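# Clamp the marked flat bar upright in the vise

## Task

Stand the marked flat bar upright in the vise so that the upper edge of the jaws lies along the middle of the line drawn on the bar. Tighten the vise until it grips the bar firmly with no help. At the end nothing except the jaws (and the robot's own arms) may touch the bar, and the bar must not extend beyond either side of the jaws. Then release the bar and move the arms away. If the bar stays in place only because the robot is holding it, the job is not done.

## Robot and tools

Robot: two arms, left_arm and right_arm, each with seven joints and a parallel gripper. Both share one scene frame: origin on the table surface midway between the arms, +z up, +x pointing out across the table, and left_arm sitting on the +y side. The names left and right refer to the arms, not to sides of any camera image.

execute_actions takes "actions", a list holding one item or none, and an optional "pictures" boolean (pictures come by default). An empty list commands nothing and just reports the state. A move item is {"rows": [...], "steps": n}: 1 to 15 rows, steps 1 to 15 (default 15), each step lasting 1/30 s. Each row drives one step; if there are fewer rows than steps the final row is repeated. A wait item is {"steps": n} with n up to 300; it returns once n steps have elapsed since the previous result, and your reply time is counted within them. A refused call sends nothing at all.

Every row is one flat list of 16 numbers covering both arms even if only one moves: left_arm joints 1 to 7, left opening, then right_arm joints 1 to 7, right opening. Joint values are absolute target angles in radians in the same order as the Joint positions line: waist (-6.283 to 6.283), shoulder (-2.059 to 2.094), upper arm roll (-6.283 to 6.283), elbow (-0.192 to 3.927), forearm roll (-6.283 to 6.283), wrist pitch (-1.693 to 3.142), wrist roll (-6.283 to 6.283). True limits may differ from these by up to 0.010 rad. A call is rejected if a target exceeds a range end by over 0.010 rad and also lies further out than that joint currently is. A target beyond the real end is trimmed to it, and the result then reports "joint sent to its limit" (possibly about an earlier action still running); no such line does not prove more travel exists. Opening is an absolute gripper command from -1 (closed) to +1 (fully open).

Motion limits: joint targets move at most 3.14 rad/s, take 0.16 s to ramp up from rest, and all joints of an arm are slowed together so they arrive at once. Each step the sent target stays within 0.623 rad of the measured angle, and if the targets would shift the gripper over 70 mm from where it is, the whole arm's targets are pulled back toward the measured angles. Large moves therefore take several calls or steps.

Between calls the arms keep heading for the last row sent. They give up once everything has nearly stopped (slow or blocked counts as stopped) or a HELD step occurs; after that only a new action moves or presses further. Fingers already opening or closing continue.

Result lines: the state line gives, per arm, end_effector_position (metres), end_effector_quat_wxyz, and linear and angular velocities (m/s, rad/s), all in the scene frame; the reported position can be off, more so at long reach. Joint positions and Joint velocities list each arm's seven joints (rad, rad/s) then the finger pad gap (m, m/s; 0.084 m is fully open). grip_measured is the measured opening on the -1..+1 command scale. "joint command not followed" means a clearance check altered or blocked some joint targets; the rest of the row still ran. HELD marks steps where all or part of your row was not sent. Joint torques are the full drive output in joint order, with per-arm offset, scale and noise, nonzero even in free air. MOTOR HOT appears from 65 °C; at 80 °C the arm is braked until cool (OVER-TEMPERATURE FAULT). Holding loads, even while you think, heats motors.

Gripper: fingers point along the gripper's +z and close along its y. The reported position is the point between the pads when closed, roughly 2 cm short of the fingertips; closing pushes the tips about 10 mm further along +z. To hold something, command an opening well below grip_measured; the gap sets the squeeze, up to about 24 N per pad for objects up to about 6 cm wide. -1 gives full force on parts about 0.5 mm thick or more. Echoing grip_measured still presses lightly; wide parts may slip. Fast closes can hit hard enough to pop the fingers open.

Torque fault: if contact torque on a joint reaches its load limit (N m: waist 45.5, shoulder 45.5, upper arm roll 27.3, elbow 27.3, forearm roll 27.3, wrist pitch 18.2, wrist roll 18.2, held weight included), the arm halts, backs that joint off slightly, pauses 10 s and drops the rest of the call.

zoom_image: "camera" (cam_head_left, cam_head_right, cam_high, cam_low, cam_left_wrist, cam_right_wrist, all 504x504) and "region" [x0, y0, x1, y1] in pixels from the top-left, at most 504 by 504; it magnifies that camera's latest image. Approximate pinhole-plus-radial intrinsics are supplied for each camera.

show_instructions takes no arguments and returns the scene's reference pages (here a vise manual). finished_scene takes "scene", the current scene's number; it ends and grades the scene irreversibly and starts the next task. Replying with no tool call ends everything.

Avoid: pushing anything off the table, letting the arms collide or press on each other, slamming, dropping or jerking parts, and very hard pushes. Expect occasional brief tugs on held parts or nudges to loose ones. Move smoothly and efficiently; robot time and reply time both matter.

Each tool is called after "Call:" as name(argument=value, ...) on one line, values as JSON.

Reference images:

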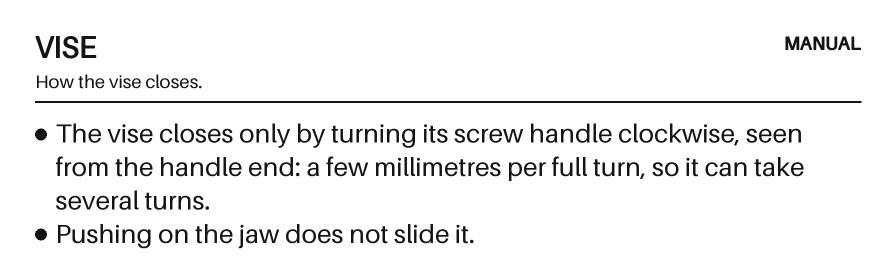

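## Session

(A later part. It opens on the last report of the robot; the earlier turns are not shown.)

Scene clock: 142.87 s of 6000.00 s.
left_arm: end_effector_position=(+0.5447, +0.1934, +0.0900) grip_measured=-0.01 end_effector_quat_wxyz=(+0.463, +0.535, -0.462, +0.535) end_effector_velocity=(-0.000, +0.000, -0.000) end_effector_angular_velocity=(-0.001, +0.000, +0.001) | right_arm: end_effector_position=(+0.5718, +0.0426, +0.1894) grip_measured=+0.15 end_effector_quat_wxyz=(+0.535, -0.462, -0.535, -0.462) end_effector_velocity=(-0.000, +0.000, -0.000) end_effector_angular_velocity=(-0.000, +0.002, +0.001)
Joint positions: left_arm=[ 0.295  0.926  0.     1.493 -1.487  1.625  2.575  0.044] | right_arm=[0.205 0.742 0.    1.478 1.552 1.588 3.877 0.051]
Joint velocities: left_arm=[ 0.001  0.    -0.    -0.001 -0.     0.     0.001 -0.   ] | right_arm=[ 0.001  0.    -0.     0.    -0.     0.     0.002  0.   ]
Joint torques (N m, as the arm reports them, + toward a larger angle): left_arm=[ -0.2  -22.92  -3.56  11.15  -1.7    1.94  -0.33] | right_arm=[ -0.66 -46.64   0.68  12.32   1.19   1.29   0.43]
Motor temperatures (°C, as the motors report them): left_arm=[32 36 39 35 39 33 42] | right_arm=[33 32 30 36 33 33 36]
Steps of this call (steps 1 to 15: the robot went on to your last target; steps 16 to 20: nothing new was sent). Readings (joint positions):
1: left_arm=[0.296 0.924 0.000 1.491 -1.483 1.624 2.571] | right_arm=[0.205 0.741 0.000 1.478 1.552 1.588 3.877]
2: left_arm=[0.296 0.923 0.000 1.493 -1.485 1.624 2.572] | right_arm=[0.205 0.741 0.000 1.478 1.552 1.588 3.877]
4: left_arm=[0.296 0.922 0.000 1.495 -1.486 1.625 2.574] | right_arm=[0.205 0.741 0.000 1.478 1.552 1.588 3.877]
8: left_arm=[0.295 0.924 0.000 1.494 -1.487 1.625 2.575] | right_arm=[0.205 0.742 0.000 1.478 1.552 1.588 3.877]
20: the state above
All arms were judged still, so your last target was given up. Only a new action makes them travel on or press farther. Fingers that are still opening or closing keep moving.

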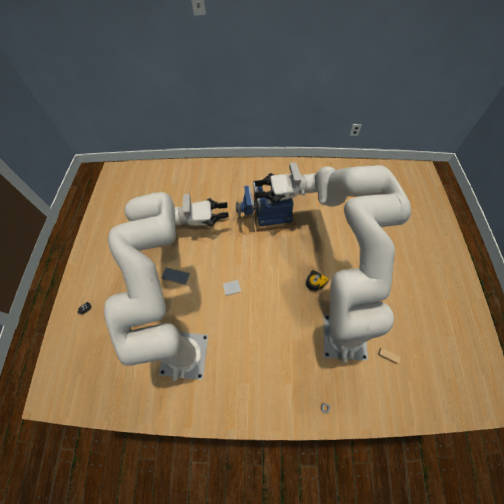

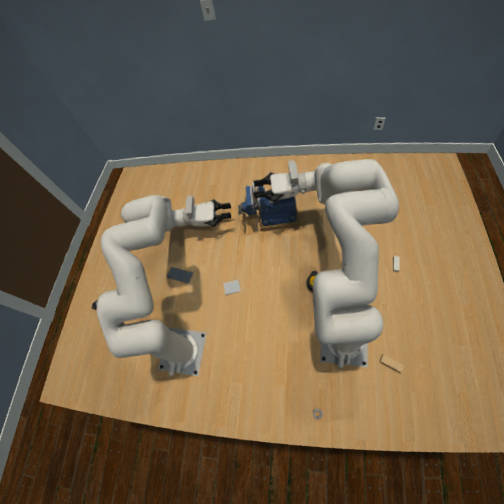

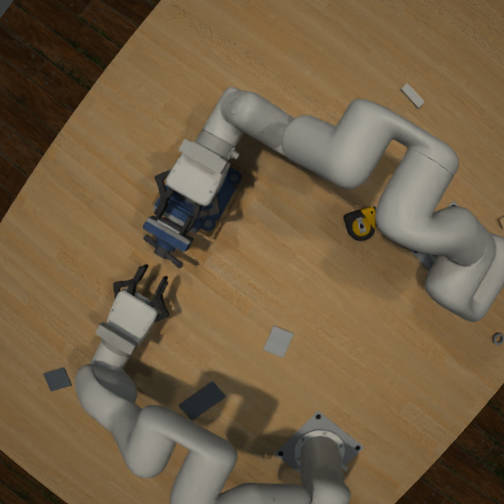

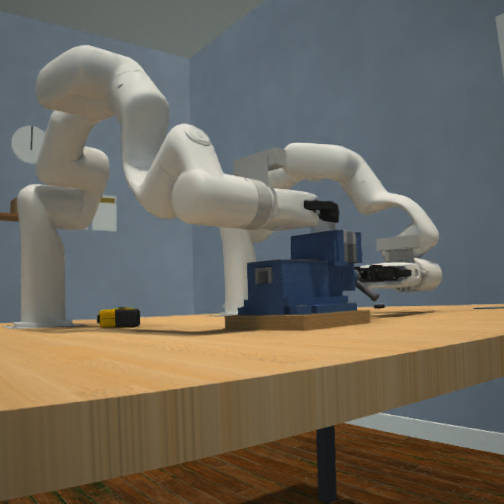

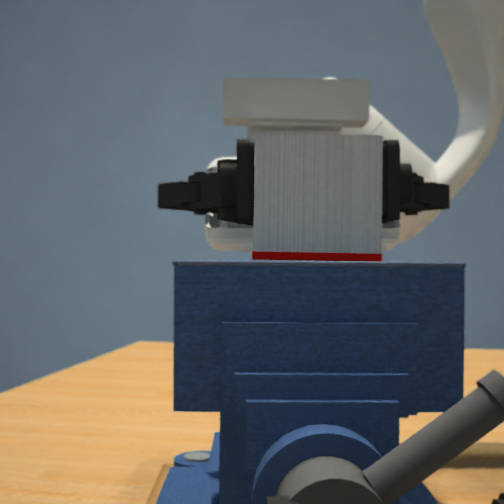

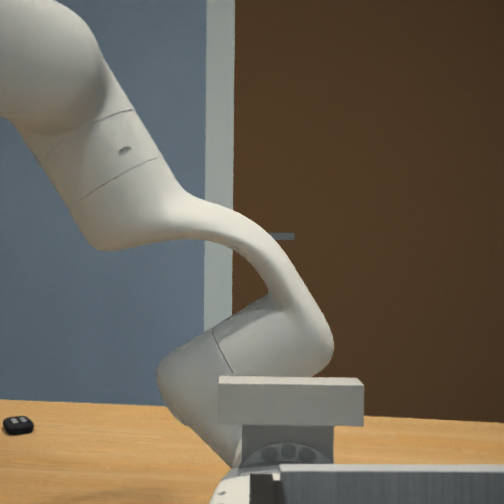

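Call:
execute_actions(actions=[{"rows":[[0.225,0.818,0,1.458,-1.396,1.389,2.5,0,0.205,0.745,0,1.479,1.552,1.588,3.875,-0.6]]}])

Call:
execute_actions(actions=[{"rows":[[0.225,0.818,0,1.458,-1.396,1.389,0.18,0,0.205,0.745,0,1.479,1.552,1.588,3.875,-0.6]]}], pictures=false)

Call:
execute_actions(actions=[{"steps":30}])

Scene clock: 156.93 s of 6000.00 s.
left_arm: end_effector_position=(+0.5549, +0.1828, +0.0785) grip_measured=-0.01 end_effector_quat_wxyz=(+0.400, +0.595, -0.518, +0.466) end_effector_velocity=(-0.001, +0.004, -0.008) end_effector_angular_velocity=(+0.023, +0.014, +0.009) | right_arm: end_effector_position=(+0.5718, +0.0426, +0.1880) grip_measured=+0.15 end_effector_quat_wxyz=(+0.535, -0.462, -0.535, -0.462) end_effector_velocity=(-0.000, +0.000, -0.001) end_effector_angular_velocity=(-0.000, -0.000, +0.001)
Joint positions: left_arm=[ 0.226  0.82   0.001  1.457 -1.397  1.391  2.501  0.044] | right_arm=[0.205 0.745 0.    1.479 1.552 1.588 3.875 0.051]
Joint velocities: left_arm=[-0.001  0.001  0.003 -0.006  0.009 -0.022 -0.007 -0.   ] | right_arm=[ 0.001  0.001 -0.     0.    -0.    -0.    -0.001  0.   ]
Joint torques (N m, as the arm reports them, + toward a larger angle): left_arm=[ -0.92 -23.99  -3.63  12.66  -1.21   1.83  -0.3 ] | right_arm=[ -0.72 -47.01   0.67  12.34   1.25   1.24   0.28]
Motor temperatures (°C, as the motors report them): left_arm=[32 36 39 34 39 33 42] | right_arm=[33 32 30 36 33 33 36]
Steps of this call (steps 1 to 407: nothing new was sent; steps 408 to 422: all 15 steps of this action). Readings (joint positions):
408: left_arm=[0.295 0.926 -0.000 1.493 -1.487 1.625 2.575] | right_arm=[0.205 0.742 -0.000 1.478 1.552 1.588 3.877]
409: left_arm=[0.294 0.925 0.000 1.492 -1.485 1.621 2.574] | right_arm=[0.205 0.742 0.000 1.478 1.552 1.588 3.877]
411: left_arm=[0.283 0.907 0.002 1.484 -1.468 1.575 2.559] | right_arm=[0.205 0.744 0.000 1.479 1.552 1.588 3.876]
415: left_arm=[0.235 0.833 -0.003 1.467 -1.412 1.431 2.513] | right_arm=[0.205 0.745 -0.000 1.479 1.552 1.588 3.875]
422: the state above

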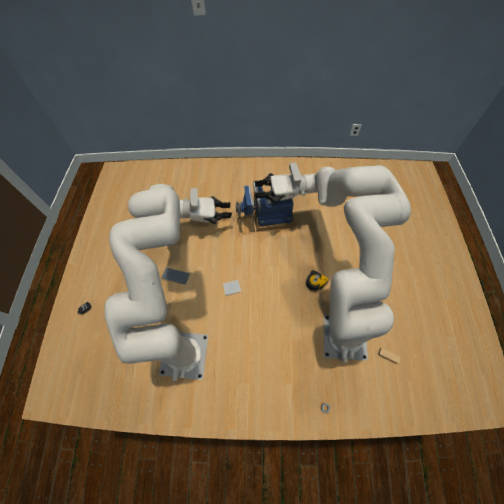

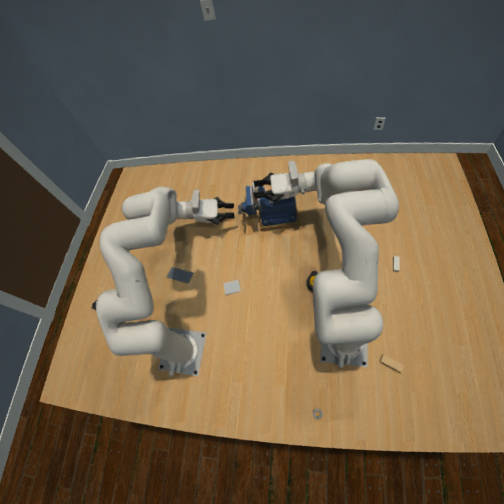

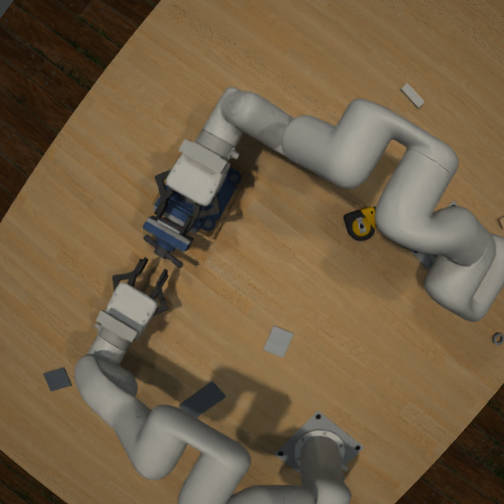

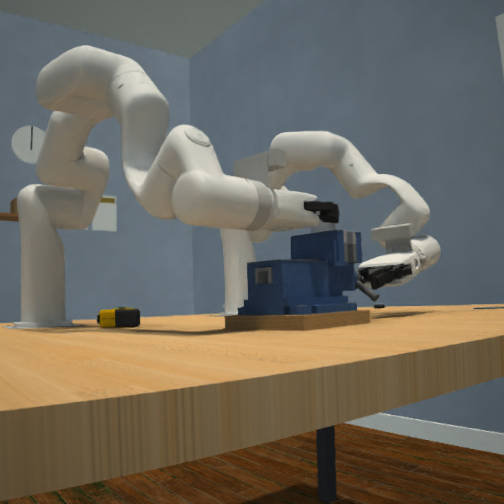

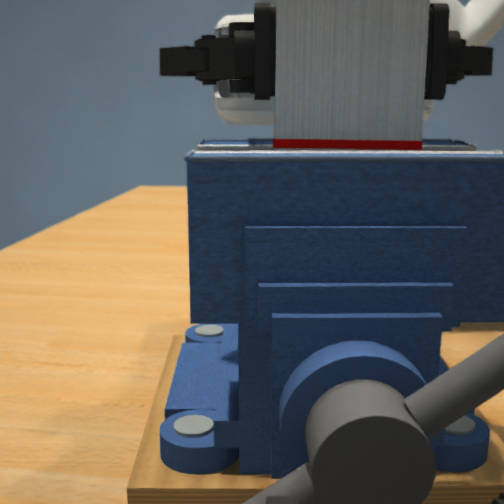

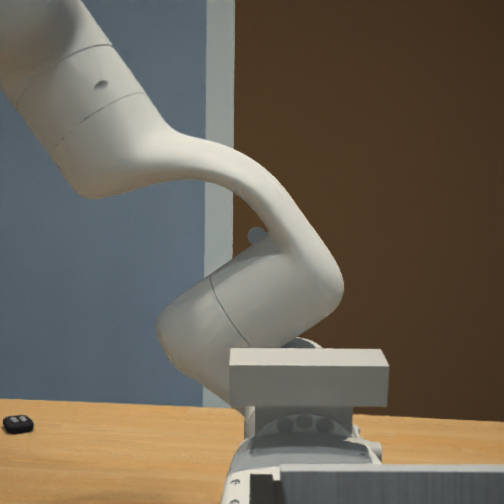

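Scene clock: 157.43 s of 6000.00 s.
left_arm: end_effector_position=(+0.5555, +0.1817, +0.0798) grip_measured=-0.01 end_effector_quat_wxyz=(+0.573, +0.770, -0.174, +0.220) end_effector_velocity=(+0.000, -0.000, +0.000) end_effector_angular_velocity=(-0.385, +2.652, +0.684) | right_arm: end_effector_position=(+0.5718, +0.0426, +0.1880) grip_measured=+0.15 end_effector_quat_wxyz=(+0.535, -0.462, -0.535, -0.462) end_effector_velocity=(-0.000, +0.000, -0.000) end_effector_angular_velocity=(+0.000, +0.001, +0.001)
Joint positions: left_arm=[ 0.225  0.818  0.     1.458 -1.396  1.389  1.508  0.044] | right_arm=[ 0.205  0.745 -0.     1.479  1.552  1.588  3.875  0.051]
Joint velocities: left_arm=[ 0.    -0.001 -0.001  0.     0.    -0.001 -2.767  0.   ] | right_arm=[ 0.001 -0.     0.    -0.001 -0.     0.     0.001 -0.   ]
Joint torques (N m, as the arm reports them, + toward a larger angle): left_arm=[ -0.4  -22.62  -2.75  11.98  -1.2    1.6   -0.14] | right_arm=[ -0.46 -46.89   0.84  12.2    1.15   1.11   0.3 ]
Motor temperatures (°C, as the motors report them): left_arm=[32 36 39 34 39 33 42] | right_arm=[33 32 30 36 33 33 36]
Steps of this call (steps 1 to 15: all 15 steps of this action). Readings (joint positions):
1: left_arm=[0.226 0.820 0.001 1.457 -1.396 1.390 2.500] | right_arm=[0.205 0.745 0.000 1.479 1.552 1.588 3.875]
2: left_arm=[0.226 0.820 0.001 1.457 -1.396 1.390 2.496] | right_arm=[0.205 0.745 0.000 1.479 1.552 1.588 3.875]
4: left_arm=[0.225 0.819 0.000 1.458 -1.396 1.389 2.450] | right_arm=[0.205 0.745 -0.000 1.479 1.552 1.588 3.875]
8: left_arm=[0.225 0.818 0.000 1.458 -1.396 1.389 2.163] | right_arm=[0.205 0.745 0.000 1.479 1.552 1.588 3.875]
15: the state above

Scene clock: 158.43 s of 6000.00 s.
left_arm: end_effector_position=(+0.5555, +0.1816, +0.0799) grip_measured=-0.01 end_effector_quat_wxyz=(+0.587, +0.714, +0.337, -0.179) end_effector_velocity=(+0.000, +0.000, +0.000) end_effector_angular_velocity=(-0.001, +0.002, +0.001) | right_arm: end_effector_position=(+0.5718, +0.0426, +0.1880) grip_measured=+0.15 end_effector_quat_wxyz=(+0.535, -0.462, -0.535, -0.462) end_effector_velocity=(-0.000, +0.001, +0.000) end_effector_angular_velocity=(-0.000, +0.000, +0.001)
Joint positions: left_arm=[ 0.225  0.818 -0.     1.458 -1.396  1.389  0.18   0.044] | right_arm=[0.205 0.745 0.    1.479 1.552 1.588 3.875 0.051]
Joint velocities: left_arm=[ 0.     0.    -0.    -0.    -0.001  0.    -0.002  0.   ] | right_arm=[ 0.001 -0.    -0.    -0.     0.    -0.     0.001  0.   ]
Joint torques (N m, as the arm reports them, + toward a larger angle): left_arm=[ -0.19 -22.73  -2.37  12.06  -1.17   1.59  -0.15] | right_arm=[ -0.1  -47.38   0.77  12.17   1.2    1.37   0.48]
Motor temperatures (°C, as the motors report them): left_arm=[32 36 39 34 39 33 42] | right_arm=[33 32 30 36 33 33 36]
Steps of this call (steps 1 to 30: the robot went on to your last target). Readings (joint positions):
1: left_arm=[0.225 0.818 0.000 1.458 -1.396 1.389 1.415] | right_arm=[0.205 0.745 -0.000 1.479 1.552 1.588 3.875]
2: left_arm=[0.225 0.818 0.000 1.458 -1.396 1.389 1.323] | right_arm=[0.205 0.745 0.000 1.479 1.552 1.588 3.875]
4: left_arm=[0.225 0.818 0.000 1.458 -1.396 1.389 1.137] | right_arm=[0.205 0.745 0.000 1.479 1.552 1.588 3.875]
8: left_arm=[0.225 0.818 0.000 1.458 -1.396 1.389 0.766] | right_arm=[0.205 0.745 -0.000 1.479 1.552 1.588 3.875]
30: the state above

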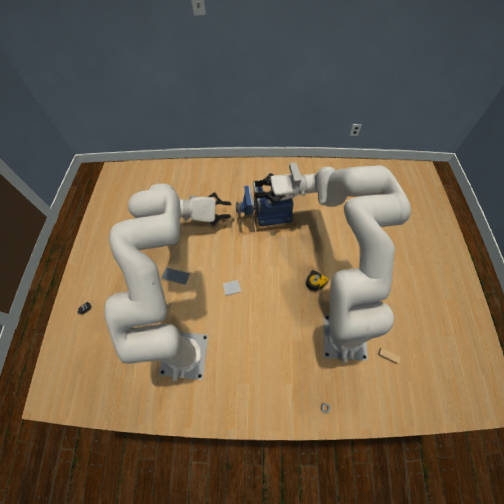

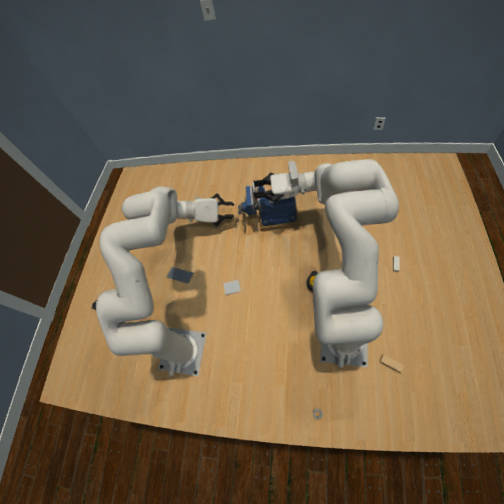

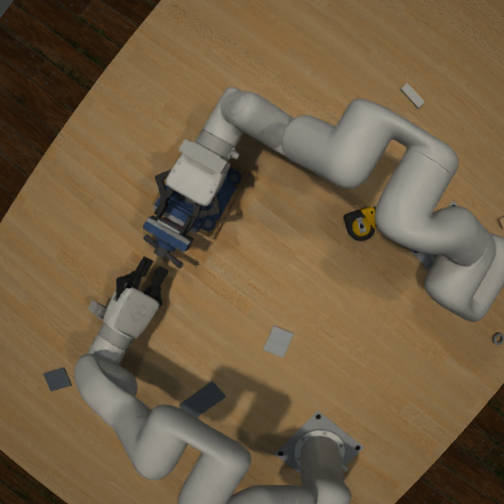

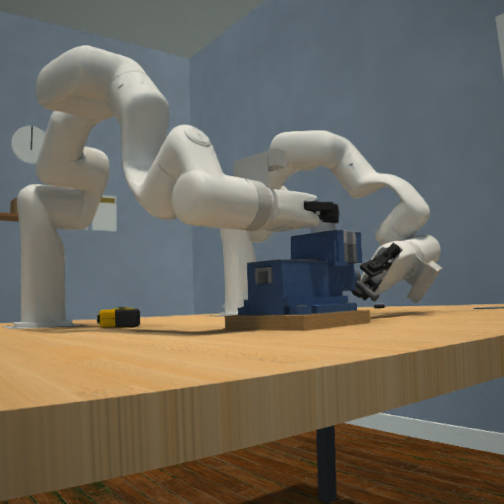

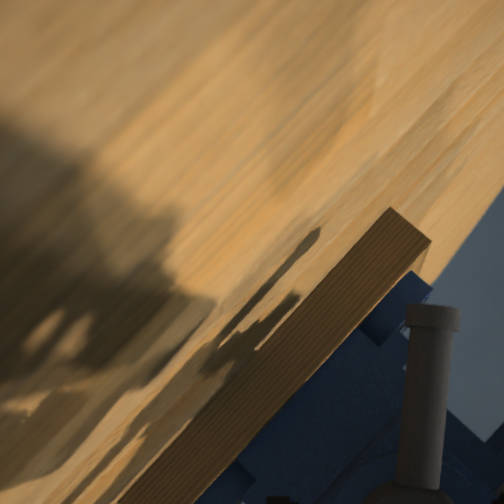

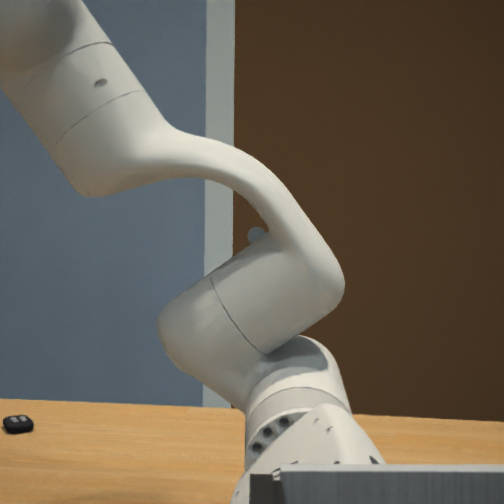

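Call:
execute_actions(actions=[{"rows":[[0.225,0.81,0,1.456,-1.396,1.389,-6.0,0,0.205,0.745,0,1.479,1.552,1.588,3.875,-0.6]]}], pictures=false)

Call:
execute_actions(actions=[{"steps":65}], pictures=false)

Call:
execute_actions(actions=[{"rows":[[0.205,0.81,0,1.456,-1.412,1.377,-6.0,0,0.205,0.745,0,1.479,1.552,1.588,3.875,-0.6],[0.205,0.81,0,1.456,-1.412,1.377,-6.0,0,0.205,0.745,0,1.479,1.552,1.588,3.875,-0.6],[0.205,0.81,0,1.456,-1.412,1.377,-6.0,0,0.205,0.745,0,1.479,1.552,1.588,3.875,-0.6],[0.185,0.81,0,1.456,-1.428,1.365,-6.0,0,0.205,0.745,0,1.479,1.552,1.588,3.875,-0.6],[0.185,0.81,0,1.456,-1.428,1.365,-6.0,0,0.205,0.745,0,1.479,1.552,1.588,3.875,-0.6],[0.185,0.81,0,1.456,-1.428,1.365,-6.0,0,0.205,0.745,0,1.479,1.552,1.588,3.875,-0.6],[0.165,0.81,0,1.456,-1.443,1.354,-6.0,0,0.205,0.745,0,1.479,1.552,1.588,3.875,-0.6],[0.165,0.81,0,1.456,-1.443,1.354,-6.0,0,0.205,0.745,0,1.479,1.552,1.588,3.875,-0.6],[0.165,0.81,0,1.456,-1.443,1.354,-6.0,0,0.205,0.745,0,1.479,1.552,1.588,3.875,-0.6],[0.15,0.81,0,1.456,-1.455,1.345,-6.0,0,0.205,0.745,0,1.479,1.552,1.588,3.875,-0.6]]}])

Call:
zoom_image(camera="cam_head_left", region=[205,170,275,240])

Call:
zoom_image(camera="cam_high", region=[120,200,220,300])

Scene clock: 167.73 s of 6000.00 s.
left_arm: end_effector_position=(+0.5563, +0.1817, +0.0836) grip_measured=-0.01 end_effector_quat_wxyz=(+0.432, +0.469, +0.636, -0.435) end_effector_velocity=(-0.001, -0.000, -0.000) end_effector_angular_velocity=(-0.388, +2.652, +0.683) | right_arm: end_effector_position=(+0.5718, +0.0426, +0.1880) grip_measured=+0.15 end_effector_quat_wxyz=(+0.535, -0.462, -0.535, -0.462) end_effector_velocity=(+0.001, +0.000, +0.001) end_effector_angular_velocity=(+0.000, -0.003, +0.000)
Joint positions: left_arm=[ 0.225  0.81  -0.     1.456 -1.396  1.389 -0.812  0.044] | right_arm=[ 0.205  0.745 -0.     1.479  1.552  1.588  3.875  0.051]
Joint velocities: left_arm=[-0.001 -0.002  0.001 -0.003  0.001 -0.001 -2.766 -0.   ] | right_arm=[ 0.     0.     0.     0.002  0.    -0.    -0.001  0.   ]
Joint torques (N m, as the arm reports them, + toward a larger angle): left_arm=[ -0.31 -22.47  -2.36  11.95  -1.25   1.8   -0.27] | right_arm=[ -0.24 -46.44   1.06  12.27   1.1    1.14   0.43]
Motor temperatures (°C, as the motors report them): left_arm=[32 36 39 34 39 33 42] | right_arm=[33 32 30 36 33 33 36]
Steps of this call (steps 1 to 15: the robot went on to your last target; steps 16 to 264: nothing new was sent; steps 265 to 279: all 15 steps of this action). Readings (joint positions):
265: left_arm=[0.225 0.818 -0.000 1.458 -1.396 1.389 0.180] | right_arm=[0.205 0.745 0.000 1.479 1.552 1.588 3.875]
266: left_arm=[0.225 0.818 -0.000 1.458 -1.396 1.389 0.176] | right_arm=[0.205 0.745 -0.000 1.479 1.552 1.588 3.875]
268: left_arm=[0.225 0.817 0.000 1.458 -1.396 1.389 0.130] | right_arm=[0.205 0.745 -0.000 1.479 1.552 1.588 3.875]
272: left_arm=[0.225 0.814 0.000 1.457 -1.396 1.389 -0.157] | right_arm=[0.205 0.745 0.000 1.479 1.552 1.588 3.875]
279: the state above

Scene clock: 169.90 s of 6000.00 s.
left_arm: end_effector_position=(+0.5563, +0.1817, +0.0837) grip_measured=-0.01 end_effector_quat_wxyz=(+0.596, +0.731, +0.298, -0.146) end_effector_velocity=(+0.000, -0.000, +0.000) end_effector_angular_velocity=(-0.004, +0.021, +0.005) | right_arm: end_effector_position=(+0.5718, +0.0426, +0.1880) grip_measured=+0.15 end_effector_quat_wxyz=(+0.535, -0.462, -0.535, -0.462) end_effector_velocity=(+0.000, +0.000, +0.000) end_effector_angular_velocity=(+0.000, -0.001, +0.001)
Joint positions: left_arm=[ 0.225  0.81  -0.     1.456 -1.396  1.389 -5.998  0.044] | right_arm=[0.205 0.745 0.    1.479 1.552 1.588 3.875 0.051]
Joint velocities: left_arm=[-0.001 -0.001 -0.    -0.    -0.001  0.    -0.022 -0.   ] | right_arm=[ 0.     0.     0.     0.001 -0.     0.    -0.     0.   ]
Joint torques (N m, as the arm reports them, + toward a larger angle): left_arm=[ -0.27 -22.74  -2.48  12.04  -1.26   1.68  -0.17] | right_arm=[ -0.21 -47.41   0.83  11.94   1.4    1.25   0.38]
Motor temperatures (°C, as the motors report them): left_arm=[32 36 39 34 39 33 42] | right_arm=[33 32 30 36 33 33 36]
Steps of this call (steps 1 to 65: the robot went on to your last target). Readings (joint positions):
1: left_arm=[0.225 0.810 0.000 1.456 -1.396 1.389 -0.905] | right_arm=[0.205 0.745 0.000 1.479 1.552 1.588 3.875]
2: left_arm=[0.225 0.810 0.000 1.456 -1.396 1.389 -0.997] | right_arm=[0.205 0.745 0.000 1.479 1.552 1.588 3.875]
4: left_arm=[0.225 0.810 0.000 1.456 -1.396 1.389 -1.183] | right_arm=[0.205 0.745 -0.000 1.479 1.552 1.588 3.875]
8: left_arm=[0.225 0.810 -0.000 1.456 -1.396 1.389 -1.554] | right_arm=[0.205 0.745 -0.000 1.479 1.552 1.588 3.875]
65: the state above

Scene clock: 170.40 s of 6000.00 s.
left_arm: end_effector_position=(+0.5614, +0.1440, +0.0844) grip_measured=-0.01 end_effector_quat_wxyz=(+0.597, +0.732, +0.295, -0.146) end_effector_velocity=(+0.004, -0.024, -0.001) end_effector_angular_velocity=(+0.007, -0.005, +0.006) | right_arm: end_effector_position=(+0.5718, +0.0426, +0.1880) grip_measured=+0.15 end_effector_quat_wxyz=(+0.535, -0.462, -0.535, -0.462) end_effector_velocity=(+0.001, -0.000, +0.001) end_effector_angular_velocity=(+0.000, -0.003, -0.000)
Joint positions: left_arm=[ 0.153  0.81  -0.001  1.456 -1.452  1.348 -6.     0.044] | right_arm=[0.205 0.745 0.    1.479 1.552 1.588 3.875 0.051]
Joint velocities: left_arm=[-0.054 -0.001  0.007 -0.    -0.043 -0.035  0.001  0.001] | right_arm=[-0.    -0.    -0.     0.002  0.     0.    -0.     0.   ]
Joint torques (N m, as the arm reports them, + toward a larger angle): left_arm=[  2.54 -22.29  -0.49  12.04  -1.21   1.55  -0.57] | right_arm=[ -0.16 -47.44   0.95  12.28   1.42   1.32   0.17]
Motor temperatures (°C, as the motors report them): left_arm=[32 36 39 34 39 33 42] | right_arm=[33 32 30 36 33 33 36]
Steps of this call (steps 1 to 15: all 15 steps of this action). Readings (joint positions):
1: left_arm=[0.225 0.810 0.000 1.456 -1.396 1.389 -5.998] | right_arm=[0.205 0.745 0.000 1.479 1.552 1.588 3.875]
2: left_arm=[0.223 0.810 0.001 1.456 -1.398 1.387 -5.999] | right_arm=[0.205 0.745 -0.000 1.479 1.552 1.588 3.875]
4: left_arm=[0.215 0.810 0.001 1.456 -1.405 1.382 -5.999] | right_arm=[0.205 0.745 -0.000 1.479 1.552 1.588 3.875]
8: left_arm=[0.190 0.810 -0.001 1.456 -1.424 1.368 -6.000] | right_arm=[0.205 0.745 -0.000 1.479 1.552 1.588 3.875]
15: the state above

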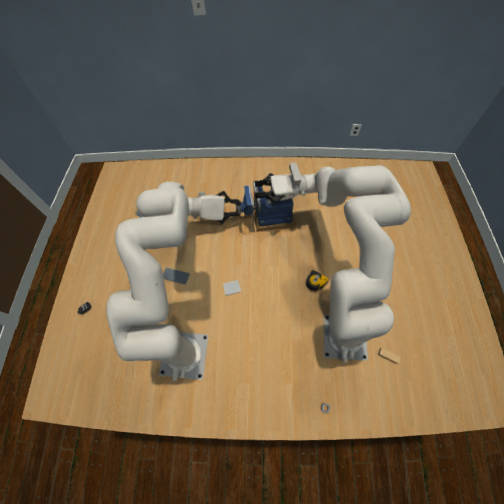

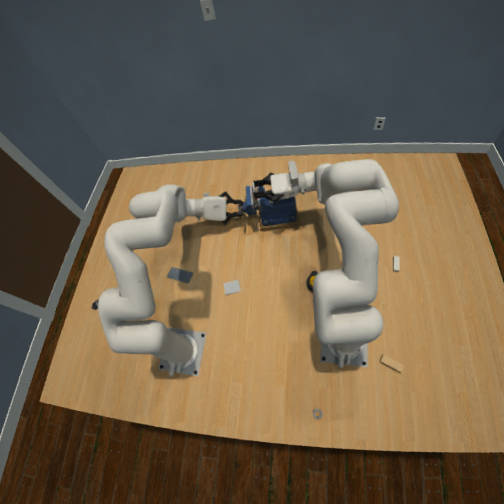

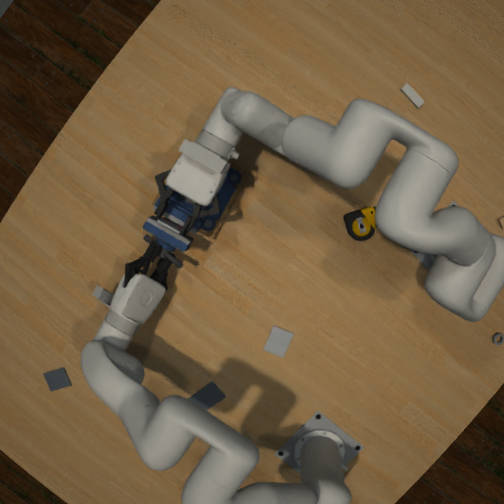

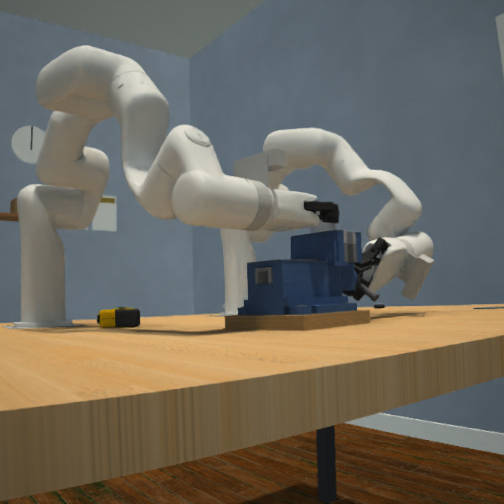

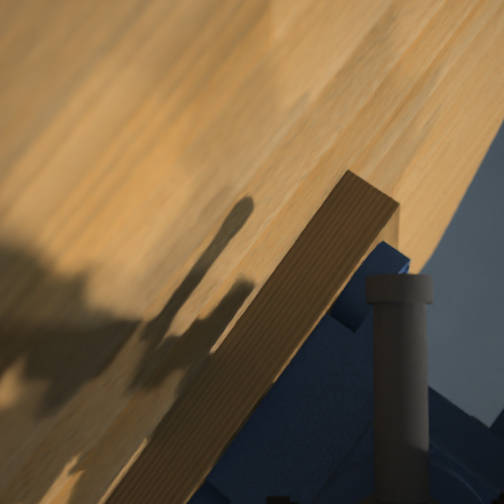

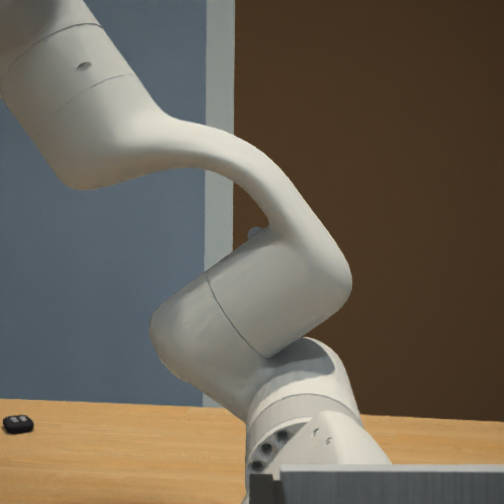

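Region (205, 170, 275, 240) of cam_head_left's 504x504 image, scaled by 7.200, with more detail than that image has.

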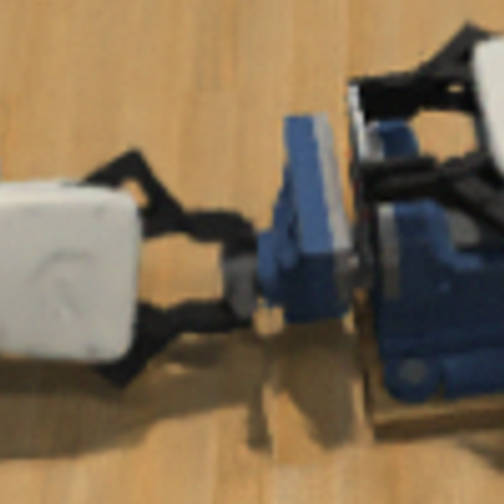

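Region (120, 200, 220, 300) of cam_high's 504x504 image, scaled by 5.040, with more detail than that image has.

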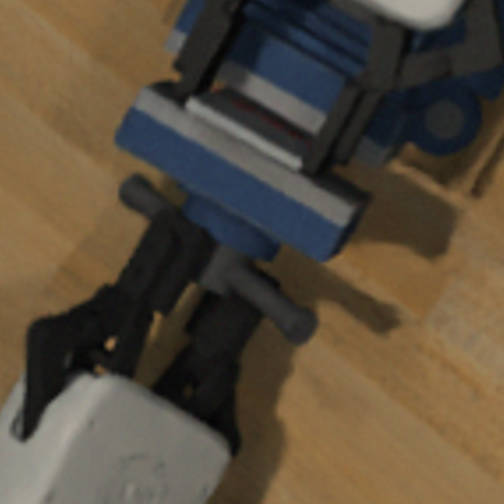

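Call:
execute_actions(actions=[{"rows":[[0.14,0.81,0,1.456,-1.463,1.339,0.8,0.2,0.205,0.745,0,1.479,1.552,1.588,3.875,-0.6]]}], pictures=false)

Call:
execute_actions(actions=[{"steps":70}])

Call:
zoom_image(camera="cam_head_left", region=[205,170,275,240])

Scene clock: 175.40 s of 6000.00 s.
left_arm: end_effector_position=(+0.5621, +0.1379, +0.0839) grip_measured=+0.19 end_effector_quat_wxyz=(+0.594, +0.784, -0.088, +0.156) end_effector_velocity=(+0.002, -0.003, +0.001) end_effector_angular_velocity=(+0.374, -2.648, -0.672) | right_arm: end_effector_position=(+0.5718, +0.0426, +0.1880) grip_measured=+0.15 end_effector_quat_wxyz=(+0.535, -0.462, -0.535, -0.462) end_effector_velocity=(+0.000, -0.001, -0.000) end_effector_angular_velocity=(-0.000, -0.000, -0.001)
Joint positions: left_arm=[ 0.14   0.81  -0.     1.455 -1.463  1.339 -5.008  0.052] | right_arm=[ 0.205  0.745 -0.     1.479  1.552  1.588  3.875  0.051]
Joint velocities: left_arm=[-0.001  0.005 -0.004  0.003 -0.016  0.     2.762  0.001] | right_arm=[-0.001 -0.     0.    -0.001 -0.    -0.    -0.001  0.   ]
Joint torques (N m, as the arm reports them, + toward a larger angle): left_arm=[ -0.3  -23.71  -1.61  12.87  -0.4    1.4    0.07] | right_arm=[  0.02 -47.37   1.01  11.96   1.08   1.16   0.34]
Motor temperatures (°C, as the motors report them): left_arm=[32 36 39 34 39 33 42] | right_arm=[33 33 30 36 33 33 36]
Steps of this call (steps 1 to 15: the robot went on to your last target; steps 16 to 135: nothing new was sent; steps 136 to 150: all 15 steps of this action). Readings (joint positions):
136: left_arm=[0.150 0.810 -0.000 1.456 -1.455 1.345 -6.000] | right_arm=[0.205 0.745 -0.000 1.479 1.552 1.588 3.875]
137: left_arm=[0.150 0.810 -0.001 1.456 -1.455 1.345 -5.996] | right_arm=[0.205 0.745 -0.000 1.479 1.552 1.588 3.875]
139: left_arm=[0.148 0.811 -0.002 1.455 -1.455 1.345 -5.950] | right_arm=[0.205 0.745 0.000 1.479 1.552 1.588 3.875]
143: left_arm=[0.144 0.811 -0.001 1.455 -1.459 1.342 -5.663] | right_arm=[0.205 0.745 -0.000 1.479 1.552 1.588 3.875]
150: the state above

Scene clock: 177.73 s of 6000.00 s.
left_arm: end_effector_position=(+0.5628, +0.1383, +0.0845) grip_measured=+0.19 end_effector_quat_wxyz=(+0.614, +0.783, +0.100, +0.012) end_effector_velocity=(-0.001, -0.000, -0.001) end_effector_angular_velocity=(+0.006, -0.041, -0.012) | right_arm: end_effector_position=(+0.5718, +0.0426, +0.1880) grip_measured=+0.15 end_effector_quat_wxyz=(+0.535, -0.462, -0.535, -0.462) end_effector_velocity=(+0.000, -0.001, +0.000) end_effector_angular_velocity=(+0.000, -0.001, -0.001)
Joint positions: left_arm=[ 0.14   0.81   0.     1.456 -1.463  1.339  0.796  0.052] | right_arm=[ 0.205  0.745 -0.     1.479  1.552  1.588  3.875  0.051]
Joint velocities: left_arm=[-0.     0.001  0.    -0.001  0.001  0.001  0.044 -0.   ] | right_arm=[-0.001  0.     0.     0.     0.     0.    -0.001 -0.   ]
Joint torques (N m, as the arm reports them, + toward a larger angle): left_arm=[ -2.27 -21.13  -4.32  10.96  -0.37   1.89   0.02] | right_arm=[ -0.05 -46.99   0.76  12.12   1.27   1.26   0.47]
Motor temperatures (°C, as the motors report them): left_arm=[32 36 39 34 39 33 42] | right_arm=[33 33 30 36 33 33 36]
Steps of this call (steps 1 to 70: the robot went on to your last target). Readings (joint positions):
1: left_arm=[0.140 0.810 -0.000 1.456 -1.463 1.339 -4.916] | right_arm=[0.205 0.745 0.000 1.479 1.552 1.588 3.875]
2: left_arm=[0.140 0.810 -0.000 1.456 -1.463 1.339 -4.823] | right_arm=[0.205 0.745 0.000 1.479 1.552 1.588 3.875]
4: left_arm=[0.140 0.810 0.000 1.456 -1.463 1.339 -4.638] | right_arm=[0.205 0.745 0.000 1.479 1.552 1.588 3.875]
8: left_arm=[0.140 0.810 0.000 1.456 -1.463 1.339 -4.267] | right_arm=[0.205 0.745 0.000 1.479 1.552 1.588 3.875]
70: the state above

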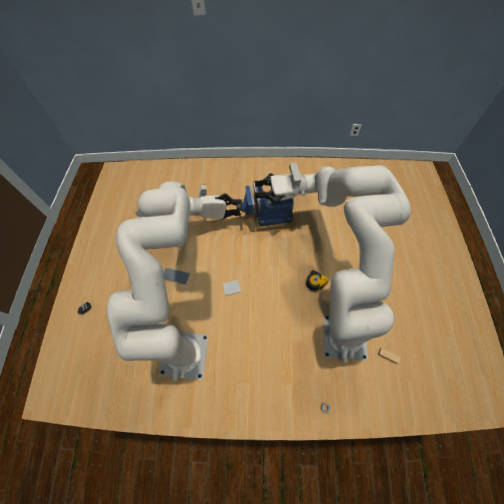

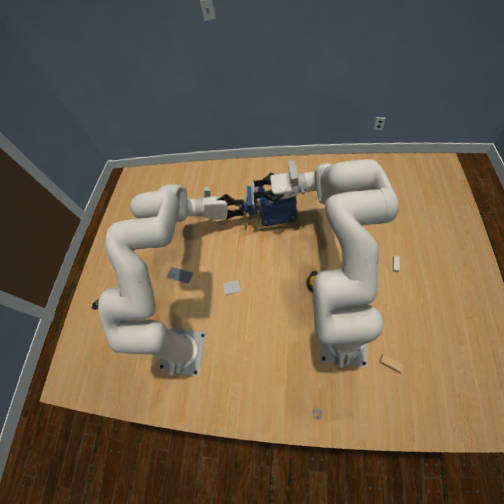

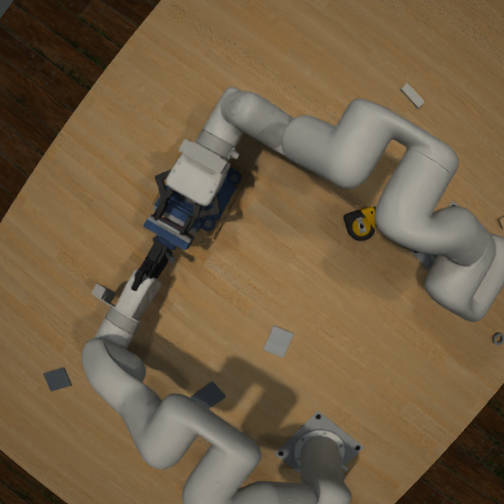

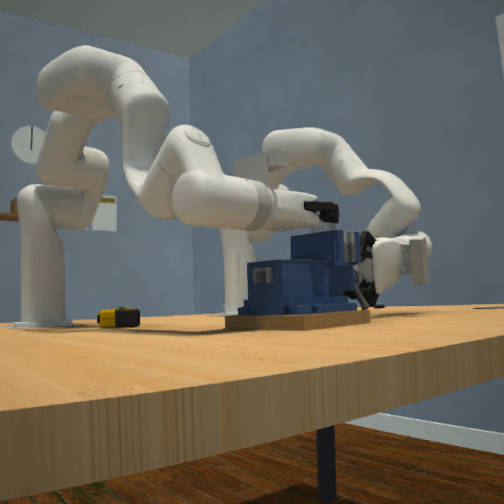

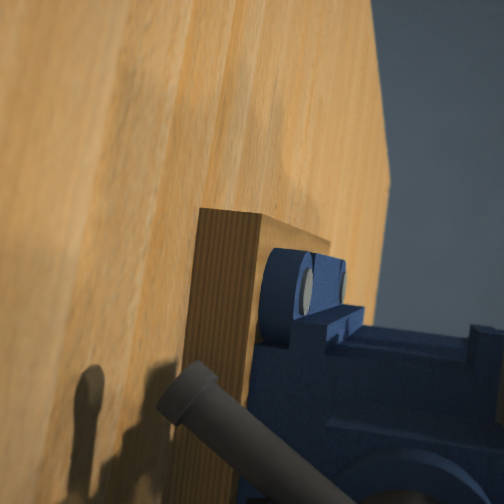

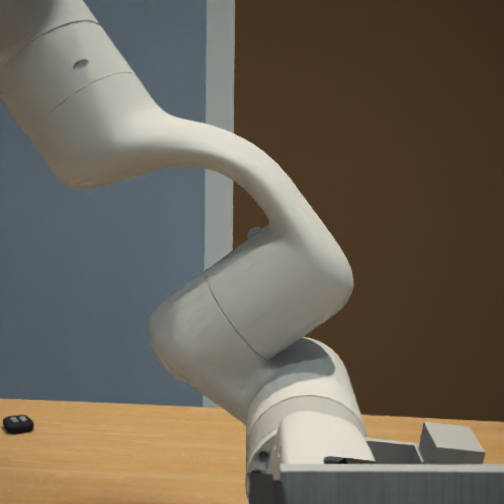

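Region (205, 170, 275, 240) of cam_head_left's 504x504 image, scaled by 7.200, with more detail than that image has.

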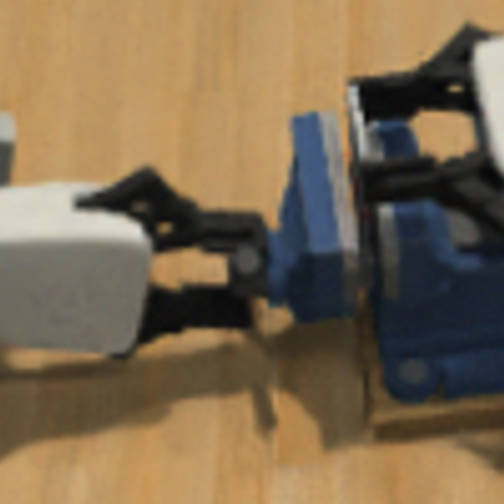

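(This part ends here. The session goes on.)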